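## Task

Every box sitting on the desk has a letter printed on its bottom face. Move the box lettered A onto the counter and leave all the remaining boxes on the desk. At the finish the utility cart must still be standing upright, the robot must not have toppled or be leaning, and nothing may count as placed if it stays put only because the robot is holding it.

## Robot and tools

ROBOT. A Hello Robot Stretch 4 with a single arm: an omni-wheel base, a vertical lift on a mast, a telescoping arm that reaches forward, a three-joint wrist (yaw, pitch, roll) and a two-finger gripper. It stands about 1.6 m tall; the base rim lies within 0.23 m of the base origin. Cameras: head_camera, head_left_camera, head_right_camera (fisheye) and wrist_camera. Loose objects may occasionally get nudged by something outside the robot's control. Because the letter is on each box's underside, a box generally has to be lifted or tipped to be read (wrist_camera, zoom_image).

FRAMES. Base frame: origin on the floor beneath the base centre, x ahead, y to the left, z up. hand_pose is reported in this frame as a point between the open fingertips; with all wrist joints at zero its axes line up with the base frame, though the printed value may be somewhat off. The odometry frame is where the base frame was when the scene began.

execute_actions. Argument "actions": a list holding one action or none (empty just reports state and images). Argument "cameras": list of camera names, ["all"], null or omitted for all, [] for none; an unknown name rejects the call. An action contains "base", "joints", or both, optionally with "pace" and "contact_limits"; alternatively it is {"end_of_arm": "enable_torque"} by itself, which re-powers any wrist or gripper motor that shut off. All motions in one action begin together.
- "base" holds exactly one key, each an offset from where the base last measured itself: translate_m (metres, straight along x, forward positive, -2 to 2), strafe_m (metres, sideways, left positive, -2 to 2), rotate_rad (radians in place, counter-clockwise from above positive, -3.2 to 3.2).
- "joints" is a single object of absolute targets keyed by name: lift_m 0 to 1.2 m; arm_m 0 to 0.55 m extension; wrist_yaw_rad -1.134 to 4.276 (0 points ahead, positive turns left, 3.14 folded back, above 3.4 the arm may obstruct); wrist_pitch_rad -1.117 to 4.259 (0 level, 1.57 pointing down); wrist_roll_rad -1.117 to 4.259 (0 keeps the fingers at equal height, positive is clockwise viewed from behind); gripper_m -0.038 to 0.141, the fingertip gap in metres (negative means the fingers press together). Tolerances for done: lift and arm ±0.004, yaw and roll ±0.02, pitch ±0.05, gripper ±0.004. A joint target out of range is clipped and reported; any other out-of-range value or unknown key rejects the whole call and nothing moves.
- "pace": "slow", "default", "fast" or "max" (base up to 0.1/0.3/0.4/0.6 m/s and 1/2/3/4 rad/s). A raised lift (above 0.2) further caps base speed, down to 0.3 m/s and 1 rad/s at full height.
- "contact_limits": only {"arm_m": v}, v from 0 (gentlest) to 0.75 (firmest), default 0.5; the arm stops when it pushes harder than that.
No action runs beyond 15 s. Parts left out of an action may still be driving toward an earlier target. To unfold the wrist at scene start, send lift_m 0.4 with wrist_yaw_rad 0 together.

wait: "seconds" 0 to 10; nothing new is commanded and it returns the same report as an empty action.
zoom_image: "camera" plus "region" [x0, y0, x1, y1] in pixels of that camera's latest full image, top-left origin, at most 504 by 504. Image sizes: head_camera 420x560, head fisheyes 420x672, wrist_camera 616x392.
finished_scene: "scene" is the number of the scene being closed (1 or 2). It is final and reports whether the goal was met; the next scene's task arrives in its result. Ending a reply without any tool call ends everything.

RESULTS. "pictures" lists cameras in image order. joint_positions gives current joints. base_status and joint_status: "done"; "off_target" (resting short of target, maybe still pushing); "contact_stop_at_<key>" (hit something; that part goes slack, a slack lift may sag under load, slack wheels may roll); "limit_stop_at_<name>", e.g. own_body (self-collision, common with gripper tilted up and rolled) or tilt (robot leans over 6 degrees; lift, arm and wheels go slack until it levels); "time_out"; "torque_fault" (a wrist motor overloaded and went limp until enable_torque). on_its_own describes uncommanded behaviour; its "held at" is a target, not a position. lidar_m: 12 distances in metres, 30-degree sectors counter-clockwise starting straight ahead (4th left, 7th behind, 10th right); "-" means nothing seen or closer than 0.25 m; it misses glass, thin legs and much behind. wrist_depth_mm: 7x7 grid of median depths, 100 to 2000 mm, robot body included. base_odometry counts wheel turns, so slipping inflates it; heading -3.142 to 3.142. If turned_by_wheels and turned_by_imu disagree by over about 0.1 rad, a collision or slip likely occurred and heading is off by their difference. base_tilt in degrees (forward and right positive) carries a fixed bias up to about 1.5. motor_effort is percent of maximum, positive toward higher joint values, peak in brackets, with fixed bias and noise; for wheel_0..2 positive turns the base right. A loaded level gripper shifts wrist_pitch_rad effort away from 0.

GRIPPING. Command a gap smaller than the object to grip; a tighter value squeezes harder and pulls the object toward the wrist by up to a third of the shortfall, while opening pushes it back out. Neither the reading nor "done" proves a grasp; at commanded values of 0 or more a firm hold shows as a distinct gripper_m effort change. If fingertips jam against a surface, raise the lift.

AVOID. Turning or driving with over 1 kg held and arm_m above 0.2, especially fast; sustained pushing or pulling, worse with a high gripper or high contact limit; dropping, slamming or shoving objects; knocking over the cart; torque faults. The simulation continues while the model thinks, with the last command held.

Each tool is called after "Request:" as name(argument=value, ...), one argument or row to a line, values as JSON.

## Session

Request:
execute_actions(
  actions=[],
)

Scene clock: 0.00 s.
base_odometry: x=+0.000 y=+0.000 heading=+0.000 (m, m, rad; odometry frame)
turned_by_wheels: +0.000 (rad since the last result)
turned_by_imu: +0.000 (rad since the last result)
base_tilt: forward=+0.5 right=-0.2 (deg)
lidar_m: 1.96 1.98 1.75 1.88 2.30 2.34 1.90 1.44 1.46 1.15 1.02 1.02
base_status: not commanded
joint_positions: lift_m=+0.292 arm_m=+0.001 wrist_yaw_rad=+3.203 wrist_pitch_rad=+0.013 wrist_roll_rad=+0.012 gripper_m=+0.057
joint_status: not commanded
motor_effort: lift_m=+22 arm_m=-1 wrist_yaw_rad=+2 wrist_pitch_rad=-10 wrist_roll_rad=+2 gripper_m=-3 wheel_0=+0 wheel_1=+0 wheel_2=+0 (%)
hand_pose: x=-0.1215 y=+0.0694 z=+0.4669 quat_wxyz=(-0.031, -0.006, +0.006, +0.999) (m; base frame)
wrist_depth_mm: - - 138 - - - - / - - 129 - - - - / - - 132 219 - - - / 146 140 139 - - - - / 202 1708 1983 - - - - / 208 1464 195 1921 1661 - - / 213 1060 1160 147 1160 1308 1499
pictures: head_camera, head_left_camera, head_right_camera, wrist_camera
Images, in order (width x height): head_camera 420x560, head_left_camera 420x672, head_right_camera 420x672, wrist_camera 616x392.

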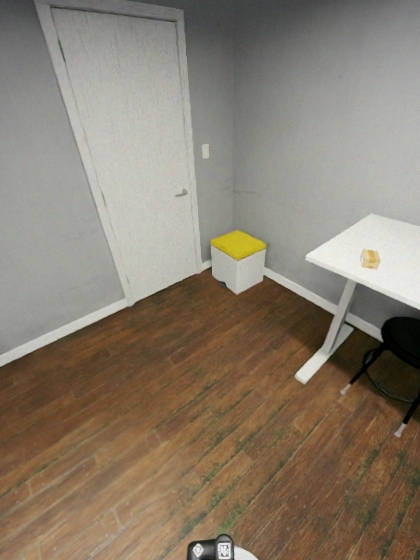

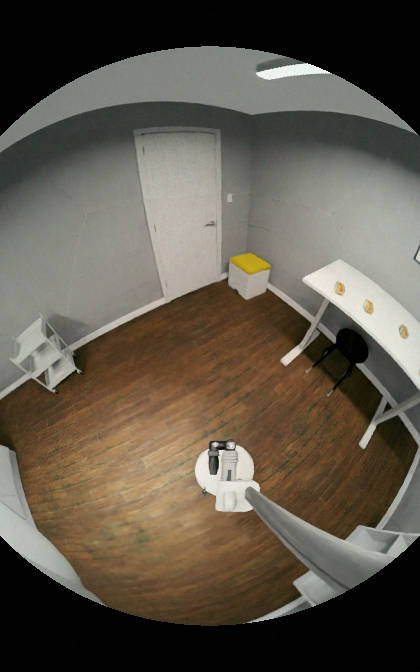

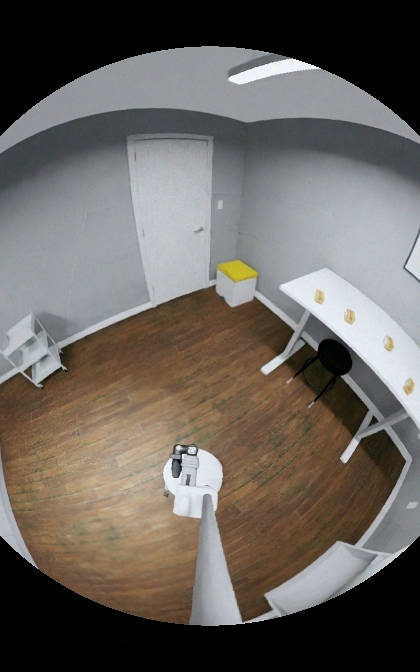

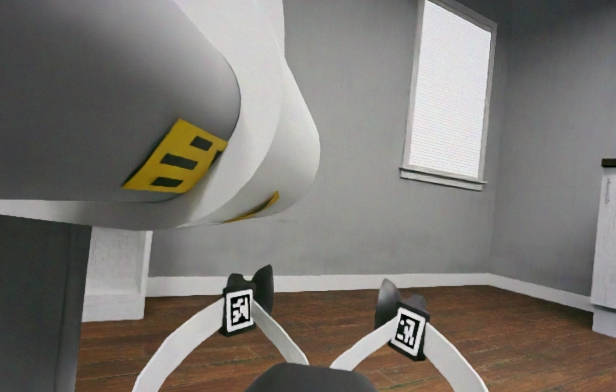

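Desk is taller.

Request:
execute_actions(
  actions=[
    {"base":{"rotate_rad":-0.85},"joints":{"lift_m":1.0,"wrist_yaw_rad":0,"gripper_m":0.14,"wrist_pitch_rad":0.3}},
  ],
  cameras=["head_camera","wrist_camera"],
)

Scene clock: 4.30 s.
base_odometry: x=+0.000 y=+0.000 heading=-0.849 (m, m, rad; odometry frame)
turned_by_wheels: -0.849 (rad since the last result)
turned_by_imu: -0.854 (rad since the last result)
base_tilt: forward=+0.5 right=-0.3 (deg)
lidar_m: 1.02 1.09 2.00 1.97 1.77 2.33 2.30 2.38 1.78 1.43 1.54 1.06
base_status: done
joint_positions: lift_m=+1.000 arm_m=+0.001 wrist_yaw_rad=+0.001 wrist_pitch_rad=+0.302 wrist_roll_rad=+0.012 gripper_m=+0.140
joint_status: all done
motor_effort: lift_m=+27(26) arm_m=-1(1) wrist_yaw_rad=+0(6) wrist_pitch_rad=-8(9) wrist_roll_rad=+3(2) gripper_m=-3(6) wheel_0=+6(14) wheel_1=+3(6) wheel_2=+5(13) (%)
hand_pose: x=+0.4473 y=-0.0873 z=+1.0920 quat_wxyz=(+0.989, +0.006, +0.150, -0.001) (m; base frame)
wrist_depth_mm: 1708 1618 1618 1537 1464 1397 1397 / 1708 1708 1618 1537 1464 1464 1397 / 1863 1756 1661 1576 1618 1499 1499 / 1863 1060 991 976 1025 1098 1182 / 1921 1921 1808 1808 1708 1661 878 / 1863 1983 1255 1182 1756 1618 1618 / 1661 1661 1661 150 1708 1708 1661
pictures: head_camera, wrist_camera
Images, in order (width x height): head_camera 420x560, wrist_camera 616x392.

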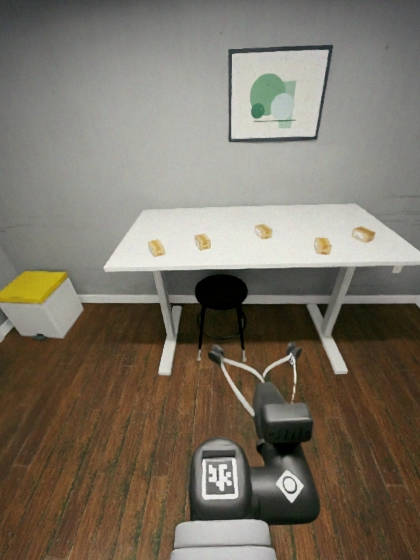

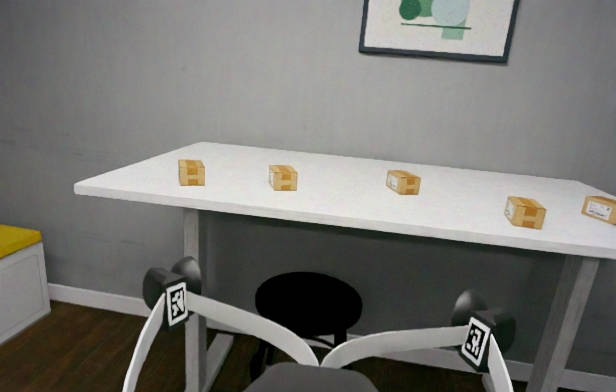

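Request:
execute_actions(
  actions=[
    {"base":{"translate_m":0.45},"joints":{"arm_m":0.15}},
  ],
  cameras=["head_camera","wrist_camera"],
)

Scene clock: 7.40 s.
base_odometry: x=+0.297 y=-0.337 heading=-0.849 (m, m, rad; odometry frame)
turned_by_wheels: +0.000 (rad since the last result)
turned_by_imu: +0.000 (rad since the last result)
base_tilt: forward=+0.5 right=-0.3 (deg)
lidar_m: 0.57 0.61 1.64 1.92 1.99 2.21 2.76 2.40 1.51 1.47 0.78 0.60
base_status: done
joint_positions: lift_m=+1.000 arm_m=+0.149 wrist_yaw_rad=+0.000 wrist_pitch_rad=+0.302 wrist_roll_rad=+0.012 gripper_m=+0.140
joint_status: all done
motor_effort: lift_m=+26(27) arm_m=+4(5) wrist_yaw_rad=+2(0) wrist_pitch_rad=-9(9) wrist_roll_rad=+2(2) gripper_m=-3(1) wheel_0=+4(9) wheel_1=+1(8) wheel_2=-4(11) (%)
hand_pose: x=+0.5956 y=-0.0874 z=+1.0920 quat_wxyz=(+0.989, +0.006, +0.150, -0.001) (m; base frame)
wrist_depth_mm: 1042 1008 976 931 904 842 842 / 1078 1042 1008 976 946 917 878 / 1138 1098 1042 1025 976 931 917 / 1138 854 891 960 1008 960 931 / 554 574 603 621 661 691 723 / 424 415 397 473 484 462 521 / 345 351 366 150 364 364 407
pictures: head_camera, wrist_camera
Images, in order (width x height): head_camera 420x560, wrist_camera 616x392.

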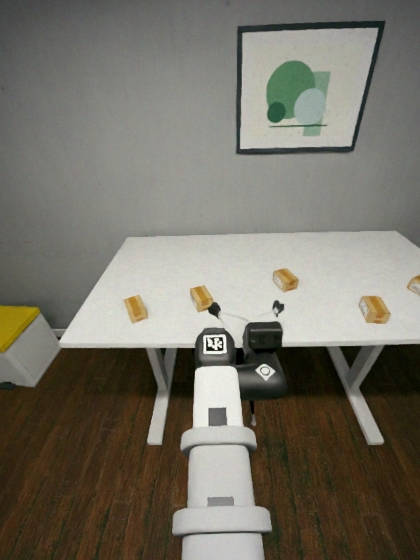

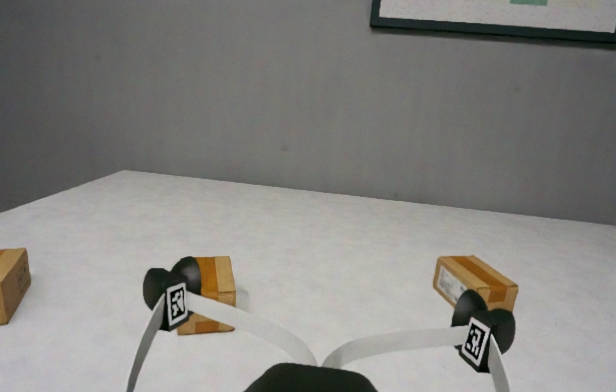

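Request:
execute_actions(
  actions=[
    {"base":{"strafe_m":0.12},"joints":{"lift_m":0.89}},
  ],
  cameras=["head_camera","wrist_camera"],
)

Scene clock: 9.03 s.
base_odometry: x=+0.387 y=-0.258 heading=-0.849 (m, m, rad; odometry frame)
turned_by_wheels: +0.000 (rad since the last result)
turned_by_imu: -0.001 (rad since the last result)
base_tilt: forward=+0.5 right=-0.3 (deg)
lidar_m: 0.58 0.62 1.56 1.79 1.89 2.07 2.74 2.57 1.64 1.59 0.82 0.63
base_status: done
joint_positions: lift_m=+0.890 arm_m=+0.149 wrist_yaw_rad=+0.000 wrist_pitch_rad=+0.302 wrist_roll_rad=+0.012 gripper_m=+0.140
joint_status: all done
motor_effort: lift_m=+15(26) arm_m=+4(4) wrist_yaw_rad=+1(1) wrist_pitch_rad=-9(9) wrist_roll_rad=+3(2) gripper_m=+1(1) wheel_0=-3(10) wheel_1=+0(11) wheel_2=+0(4) (%)
hand_pose: x=+0.5956 y=-0.0874 z=+0.9829 quat_wxyz=(+0.989, +0.006, +0.150, -0.001) (m; base frame)
wrist_depth_mm: 1042 1025 976 946 917 891 854 / 1098 1060 1025 991 946 917 891 / 1160 1078 991 1008 976 960 931 / 349 455 517 421 603 647 640 / 324 338 353 359 384 404 421 / 253 245 240 274 286 283 304 / 1397 699 241 150 226 221 238
pictures: head_camera, wrist_camera
Images, in order (width x height): head_camera 420x560, wrist_camera 616x392.

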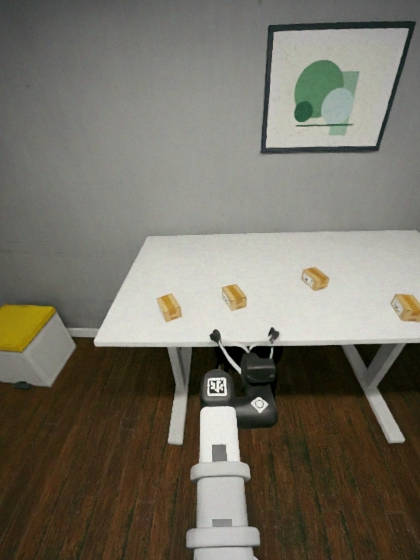

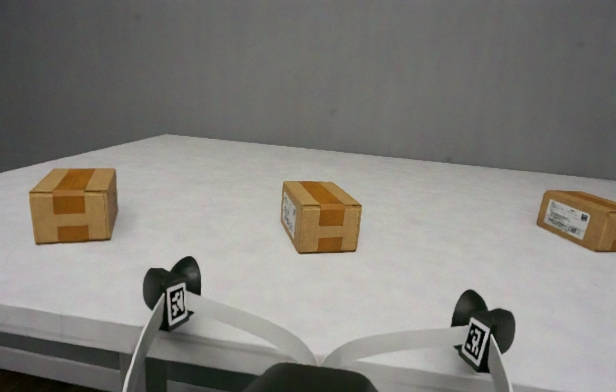

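Request:
execute_actions(
  actions=[
    {"joints":{"arm_m":0.325,"lift_m":0.886}},
  ],
  cameras=["wrist_camera"],
)

Request:
execute_actions(
  actions=[
    {"joints":{"gripper_m":0.03}},
  ],
  cameras=["wrist_camera"],
)

Request:
execute_actions(
  actions=[
    {"joints":{"lift_m":0.98}},
  ],
  cameras=[],
)

Request:
execute_actions(
  actions=[
    {"joints":{"wrist_roll_rad":3.14,"wrist_pitch_rad":-1.1}},
  ],
  cameras=["head_camera"],
)

Scene clock: 10.80 s.
base_odometry: x=+0.387 y=-0.258 heading=-0.849 (m, m, rad; odometry frame)
turned_by_wheels: +0.000 (rad since the last result)
turned_by_imu: -0.001 (rad since the last result)
base_tilt: forward=+0.5 right=-0.3 (deg)
lidar_m: 0.59 0.61 1.55 1.80 1.89 2.06 2.73 2.54 1.63 1.60 0.78 0.59
base_status: not commanded
joint_positions: lift_m=+0.886 arm_m=+0.324 wrist_yaw_rad=+0.000 wrist_pitch_rad=+0.302 wrist_roll_rad=+0.012 gripper_m=+0.140
joint_status: all done
motor_effort: lift_m=+15(18) arm_m=+4(4) wrist_yaw_rad=+1(2) wrist_pitch_rad=-9(9) wrist_roll_rad=+2(2) gripper_m=+1(3) wheel_0=-3(3) wheel_1=+0(0) wheel_2=+0(0) (%)
hand_pose: x=+0.7706 y=-0.0874 z=+0.9789 quat_wxyz=(+0.989, +0.006, +0.150, -0.001) (m; base frame)
wrist_depth_mm: 878 842 798 778 750 723 707 / 904 866 831 809 788 750 741 / 931 891 854 831 809 778 768 / 445 469 500 539 580 621 683 / 312 327 322 237 373 392 413 / 241 235 199 186 265 276 296 / 196 200 205 150 202 206 230
pictures: wrist_camera
Images, in order (width x height): wrist_camera 616x392.

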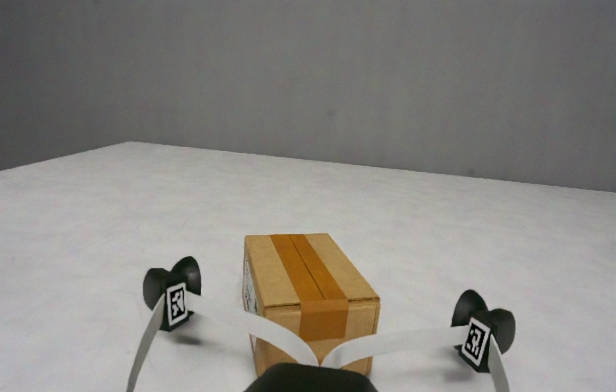

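Scene clock: 12.90 s.
base_odometry: x=+0.387 y=-0.258 heading=-0.849 (m, m, rad; odometry frame)
turned_by_wheels: +0.000 (rad since the last result)
turned_by_imu: -0.001 (rad since the last result)
base_tilt: forward=+0.3 right=-0.3 (deg)
lidar_m: 0.59 0.61 1.56 1.80 1.90 2.07 2.74 2.54 1.64 1.60 0.81 0.59
base_status: not commanded
joint_positions: lift_m=+0.886 arm_m=+0.324 wrist_yaw_rad=+0.000 wrist_pitch_rad=+0.303 wrist_roll_rad=+0.012 gripper_m=+0.030
joint_status: all done
motor_effort: lift_m=+15(16) arm_m=+4(4) wrist_yaw_rad=+1(1) wrist_pitch_rad=-12(11) wrist_roll_rad=+3(3) gripper_m=-16(13) wheel_0=-3(4) wheel_1=+0(0) wheel_2=+0(0) (%)
hand_pose: x=+0.7705 y=-0.0874 z=+0.9786 quat_wxyz=(+0.989, +0.006, +0.151, -0.001) (m; base frame)
wrist_depth_mm: 878 831 820 778 759 732 707 / 904 866 842 809 788 768 732 / 946 878 866 831 820 778 768 / 445 469 496 535 574 621 661 / 312 325 340 236 368 389 410 / 240 248 189 177 186 285 293 / 195 188 204 177 182 205 228
pictures: wrist_camera
Images, in order (width x height): wrist_camera 616x392.

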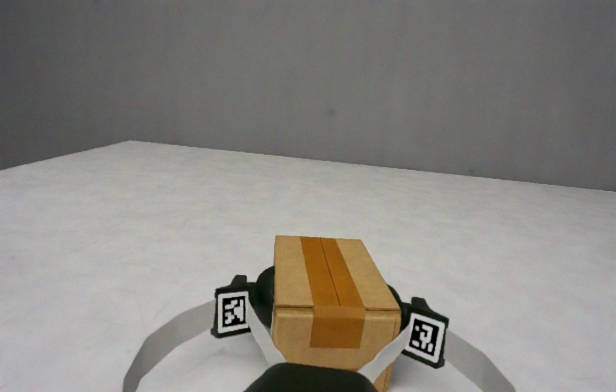

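Scene clock: 14.30 s.
base_odometry: x=+0.387 y=-0.258 heading=-0.849 (m, m, rad; odometry frame)
turned_by_wheels: +0.000 (rad since the last result)
turned_by_imu: +0.000 (rad since the last result)
base_tilt: forward=+0.6 right=-0.2 (deg)
lidar_m: 0.58 0.63 1.55 1.78 1.91 2.04 2.76 2.55 1.65 1.60 0.81 0.59
base_status: not commanded
joint_positions: lift_m=+0.979 arm_m=+0.324 wrist_yaw_rad=+0.000 wrist_pitch_rad=+0.303 wrist_roll_rad=+0.012 gripper_m=+0.030
joint_status: all done
motor_effort: lift_m=+27(28) arm_m=+5(4) wrist_yaw_rad=+1(0) wrist_pitch_rad=-12(13) wrist_roll_rad=+3(2) gripper_m=-17(16) wheel_0=-4(4) wheel_1=+0(0) wheel_2=+0(0) (%)
hand_pose: x=+0.7705 y=-0.0874 z=+1.0716 quat_wxyz=(+0.989, +0.006, +0.151, -0.001) (m; base frame)
wrist_depth_mm: 878 842 809 778 750 732 715 / 904 866 842 798 798 759 732 / 946 904 878 842 820 778 768 / 976 778 831 866 842 809 788 / 508 530 554 235 597 634 661 / 389 404 189 177 186 462 484 / 315 306 332 177 181 334 373
pictures: none
No camera images: the call's "cameras" was empty. Leave "cameras" out to get every camera's image.

Scene clock: 16.73 s.
base_odometry: x=+0.387 y=-0.258 heading=-0.849 (m, m, rad; odometry frame)
turned_by_wheels: +0.000 (rad since the last result)
turned_by_imu: -0.001 (rad since the last result)
base_tilt: forward=+0.5 right=-0.2 (deg)
lidar_m: 0.58 0.61 1.54 1.79 1.90 2.05 2.74 2.56 1.64 1.62 0.81 0.61
base_status: not commanded
joint_positions: lift_m=+0.979 arm_m=+0.324 wrist_yaw_rad=+0.000 wrist_pitch_rad=-1.098 wrist_roll_rad=+3.140 gripper_m=+0.030
joint_status: all done
motor_effort: lift_m=+27(27) arm_m=+4(5) wrist_yaw_rad=+1(0) wrist_pitch_rad=-9(21) wrist_roll_rad=+4(14) gripper_m=-17(18) wheel_0=-3(3) wheel_1=+0(0) wheel_2=+0(0) (%)
hand_pose: x=+0.6266 y=-0.0874 z=+1.4145 quat_wxyz=(+0.001, +0.853, +0.000, +0.522) (m; base frame)
wrist_depth_mm: 1025 1008 991 976 946 946 917 / 1205 1205 1182 1118 1138 1098 1078 / 1537 1537 1464 1397 1366 1308 1281 / 1430 1464 1430 1464 1430 1430 1464 / 1336 1336 1336 234 1366 1336 1366 / 1255 1255 192 176 186 1255 1255 / 1160 1138 1160 177 181 1160 1160
pictures: head_camera
Images, in order (width x height): head_camera 420x560.

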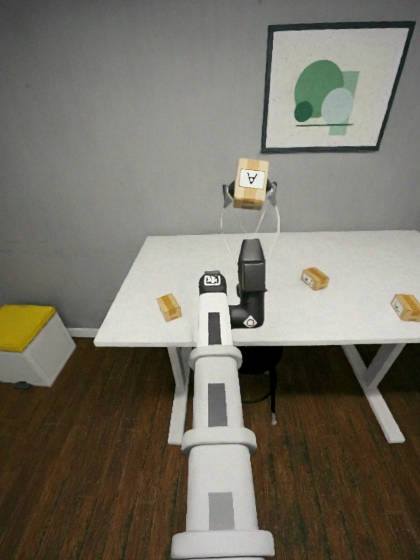

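A, lucky.

Request:
execute_actions(
  actions=[
    {"base":{"rotate_rad":3.14},"joints":{"arm_m":0,"wrist_roll_rad":0,"wrist_pitch_rad":0.3,"lift_m":1.05}},
  ],
  cameras=["head_camera"],
)

Request:
execute_actions(
  actions=[
    {"base":{"translate_m":2.0},"pace":"fast"},
  ],
  cameras=["head_camera","wrist_camera"],
)

Scene clock: 20.00 s.
base_odometry: x=+0.387 y=-0.258 heading=+2.290 (m, m, rad; odometry frame)
turned_by_wheels: +3.139 (rad since the last result)
turned_by_imu: +3.152 (rad since the last result)
base_tilt: forward=+0.5 right=-0.2 (deg)
lidar_m: 2.72 2.56 1.65 1.61 0.83 0.62 0.59 0.63 1.55 1.79 1.91 2.03
base_status: done
joint_positions: lift_m=+1.050 arm_m=+0.002 wrist_yaw_rad=+0.000 wrist_pitch_rad=+0.303 wrist_roll_rad=+0.000 gripper_m=+0.030
joint_status: all done
motor_effort: lift_m=+27(28) arm_m=-4(5) wrist_yaw_rad=+1(0) wrist_pitch_rad=-12(12) wrist_roll_rad=+2(7) gripper_m=-19(15) wheel_0=-6(7) wheel_1=-3(7) wheel_2=-5(12) (%)
hand_pose: x=+0.4478 y=-0.0873 z=+1.1416 quat_wxyz=(+0.989, +0.000, +0.151, +0.000) (m; base frame)
wrist_depth_mm: - - - - - - - / - - - - - - - / - - - - - - - / - - - - - - - / - - - 236 - - - / - - 189 177 186 - - / 1661 1618 1756 176 182 1808 -
pictures: head_camera
Images, in order (width x height): head_camera 420x560.

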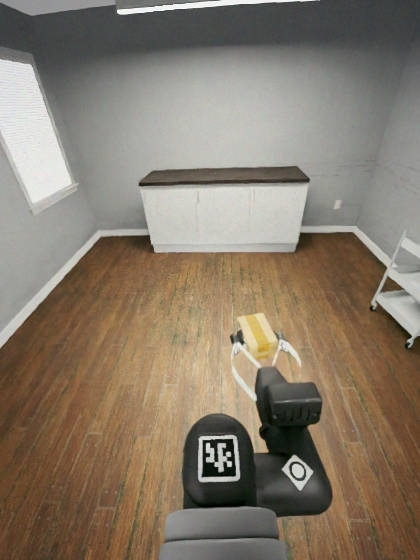

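Scene clock: 27.27 s.
base_odometry: x=-0.930 y=+1.246 heading=+2.290 (m, m, rad; odometry frame)
turned_by_wheels: +0.000 (rad since the last result)
turned_by_imu: +0.001 (rad since the last result)
base_tilt: forward=+0.5 right=-0.2 (deg)
lidar_m: 0.71 0.78 1.80 1.77 1.89 2.34 3.41 2.60 1.46 1.43 0.97 0.74
base_status: done
joint_positions: lift_m=+1.050 arm_m=+0.001 wrist_yaw_rad=+0.000 wrist_pitch_rad=+0.303 wrist_roll_rad=+0.000 gripper_m=+0.030
joint_status: not commanded
motor_effort: lift_m=+26(26) arm_m=-4(4) wrist_yaw_rad=+1(1) wrist_pitch_rad=-12(12) wrist_roll_rad=+2(1) gripper_m=-15(18) wheel_0=+4(10) wheel_1=+2(7) wheel_2=-1(16) (%)
hand_pose: x=+0.4477 y=-0.0874 z=+1.1416 quat_wxyz=(+0.989, +0.000, +0.151, +0.000) (m; base frame)
wrist_depth_mm: 1182 1138 1098 1060 1042 1008 960 / 1229 1182 1160 1118 1078 1025 1008 / 1336 1255 1182 1160 1098 1060 1060 / 1042 1118 1182 1182 1160 1118 1078 / 732 759 798 236 904 931 991 / 683 621 191 177 186 683 715 / 715 676 640 176 182 535 559
pictures: head_camera, wrist_camera
Images, in order (width x height): head_camera 420x560, wrist_camera 616x392.

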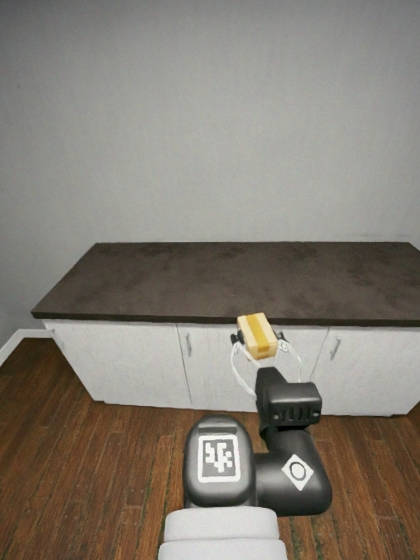

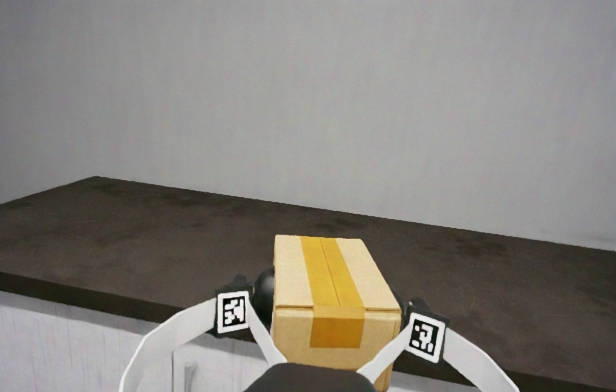

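Same height.

Request:
execute_actions(
  actions=[
    {"joints":{"arm_m":0.45,"lift_m":0.88}},
  ],
  cameras=[],
)

Request:
execute_actions(
  actions=[
    {"joints":{"lift_m":0.851}},
  ],
  cameras=[],
)

Request:
execute_actions(
  actions=[
    {"joints":{"gripper_m":0.12}},
  ],
  cameras=[],
)

Request:
execute_actions(
  actions=[
    {"joints":{"arm_m":0.3}},
  ],
  cameras=["wrist_camera"],
)

Request:
finished_scene(
  scene=2,
)

Scene clock: 29.80 s.
base_odometry: x=-0.930 y=+1.246 heading=+2.290 (m, m, rad; odometry frame)
turned_by_wheels: +0.000 (rad since the last result)
turned_by_imu: -0.001 (rad since the last result)
base_tilt: forward=+0.5 right=-0.2 (deg)
lidar_m: 0.71 0.78 1.79 1.78 1.92 2.35 3.40 2.59 1.46 1.43 0.98 0.72
base_status: not commanded
joint_positions: lift_m=+0.880 arm_m=+0.449 wrist_yaw_rad=+0.000 wrist_pitch_rad=+0.303 wrist_roll_rad=+0.000 gripper_m=+0.030
joint_status: all done
motor_effort: lift_m=+15(24) arm_m=+4(7) wrist_yaw_rad=+2(0) wrist_pitch_rad=-13(13) wrist_roll_rad=+2(1) gripper_m=-17(16) wheel_0=+5(5) wheel_1=+2(2) wheel_2=-1(1) (%)
hand_pose: x=+0.8954 y=-0.0874 z=+0.9725 quat_wxyz=(+0.989, +0.000, +0.151, +0.000) (m; base frame)
wrist_depth_mm: 715 691 676 640 621 603 580 / 750 715 683 668 647 621 603 / 778 750 723 691 668 640 621 / 530 569 603 654 691 668 647 / 373 394 413 235 455 480 512 / 290 300 189 177 186 351 362 / 236 229 250 177 182 252 283
pictures: none
No camera images: the call's "cameras" was empty. Leave "cameras" out to get every camera's image.

Scene clock: 30.70 s.
base_odometry: x=-0.930 y=+1.246 heading=+2.290 (m, m, rad; odometry frame)
turned_by_wheels: +0.000 (rad since the last result)
turned_by_imu: +0.000 (rad since the last result)
base_tilt: forward=+0.5 right=-0.3 (deg)
lidar_m: 0.73 0.78 1.79 1.78 1.89 2.33 3.42 2.62 1.46 1.42 0.96 0.74
base_status: not commanded
joint_positions: lift_m=+0.851 arm_m=+0.449 wrist_yaw_rad=+0.000 wrist_pitch_rad=+0.303 wrist_roll_rad=+0.000 gripper_m=+0.030
joint_status: all done
motor_effort: lift_m=+15(16) arm_m=+4(5) wrist_yaw_rad=+1(1) wrist_pitch_rad=-13(13) wrist_roll_rad=+2(3) gripper_m=-14(17) wheel_0=+5(4) wheel_1=+2(2) wheel_2=-1(1) (%)
hand_pose: x=+0.8954 y=-0.0874 z=+0.9435 quat_wxyz=(+0.989, +0.000, +0.151, +0.000) (m; base frame)
wrist_depth_mm: 715 691 654 640 621 597 580 / 750 715 691 661 640 621 597 / 759 741 715 691 683 647 627 / 445 477 508 549 603 654 647 / 315 330 347 236 382 407 430 / 244 253 189 177 186 297 306 / 199 193 210 176 182 213 238
pictures: none
No camera images: the call's "cameras" was empty. Leave "cameras" out to get every camera's image.

Scene clock: 32.47 s.
base_odometry: x=-0.930 y=+1.246 heading=+2.290 (m, m, rad; odometry frame)
turned_by_wheels: +0.000 (rad since the last result)
turned_by_imu: -0.001 (rad since the last result)
base_tilt: forward=+0.5 right=-0.2 (deg)
lidar_m: 0.72 0.78 1.78 1.78 1.90 2.33 3.42 2.60 1.46 1.44 0.97 0.74
base_status: not commanded
joint_positions: lift_m=+0.851 arm_m=+0.449 wrist_yaw_rad=+0.000 wrist_pitch_rad=+0.303 wrist_roll_rad=+0.000 gripper_m=+0.120
joint_status: all done
motor_effort: lift_m=+16(16) arm_m=+4(4) wrist_yaw_rad=+1(1) wrist_pitch_rad=-11(13) wrist_roll_rad=+2(2) gripper_m=+0(14) wheel_0=+5(5) wheel_1=+2(2) wheel_2=-1(1) (%)
hand_pose: x=+0.8955 y=-0.0874 z=+0.9436 quat_wxyz=(+0.989, +0.000, +0.151, +0.000) (m; base frame)
wrist_depth_mm: 715 691 668 640 627 609 580 / 750 707 699 668 640 621 603 / 759 732 723 691 668 647 621 / 445 480 512 554 603 654 640 / 315 332 349 248 384 407 433 / 245 250 197 189 213 283 307 / 200 201 213 146 205 213 239
pictures: none
No camera images: the call's "cameras" was empty. Leave "cameras" out to get every camera's image.

Scene clock: 33.97 s.
base_odometry: x=-0.930 y=+1.246 heading=+2.290 (m, m, rad; odometry frame)
turned_by_wheels: +0.000 (rad since the last result)
turned_by_imu: +0.000 (rad since the last result)
base_tilt: forward=+0.5 right=-0.1 (deg)
lidar_m: 0.72 0.79 1.77 1.78 1.91 2.34 3.41 2.61 1.46 1.44 0.97 0.75
base_status: not commanded
joint_positions: lift_m=+0.851 arm_m=+0.301 wrist_yaw_rad=+0.000 wrist_pitch_rad=+0.303 wrist_roll_rad=+0.000 gripper_m=+0.120
joint_status: all done
motor_effort: lift_m=+16(16) arm_m=-4(4) wrist_yaw_rad=+2(1) wrist_pitch_rad=-10(12) wrist_roll_rad=+3(2) gripper_m=+0(4) wheel_0=+4(4) wheel_1=+2(2) wheel_2=-1(1) (%)
hand_pose: x=+0.7471 y=-0.0874 z=+0.9437 quat_wxyz=(+0.989, +0.000, +0.151, +0.000) (m; base frame)
wrist_depth_mm: 878 831 798 778 750 732 707 / 904 866 842 820 778 759 723 / 768 854 878 831 831 788 768 / 449 480 508 488 603 654 715 / 317 332 347 338 373 410 436 / 256 251 196 276 286 286 309 / 293 248 236 145 218 215 241
pictures: wrist_camera
Images, in order (width x height): wrist_camera 616x392.

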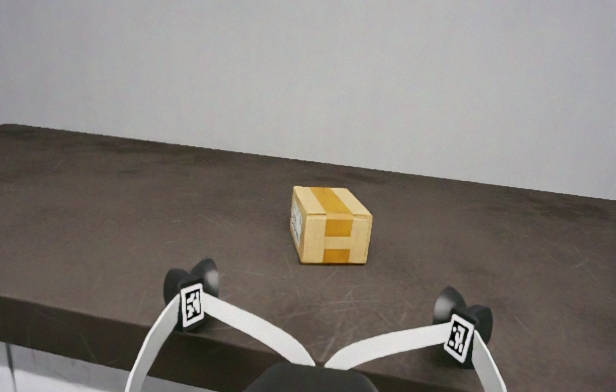

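The scene is finished: the task was done.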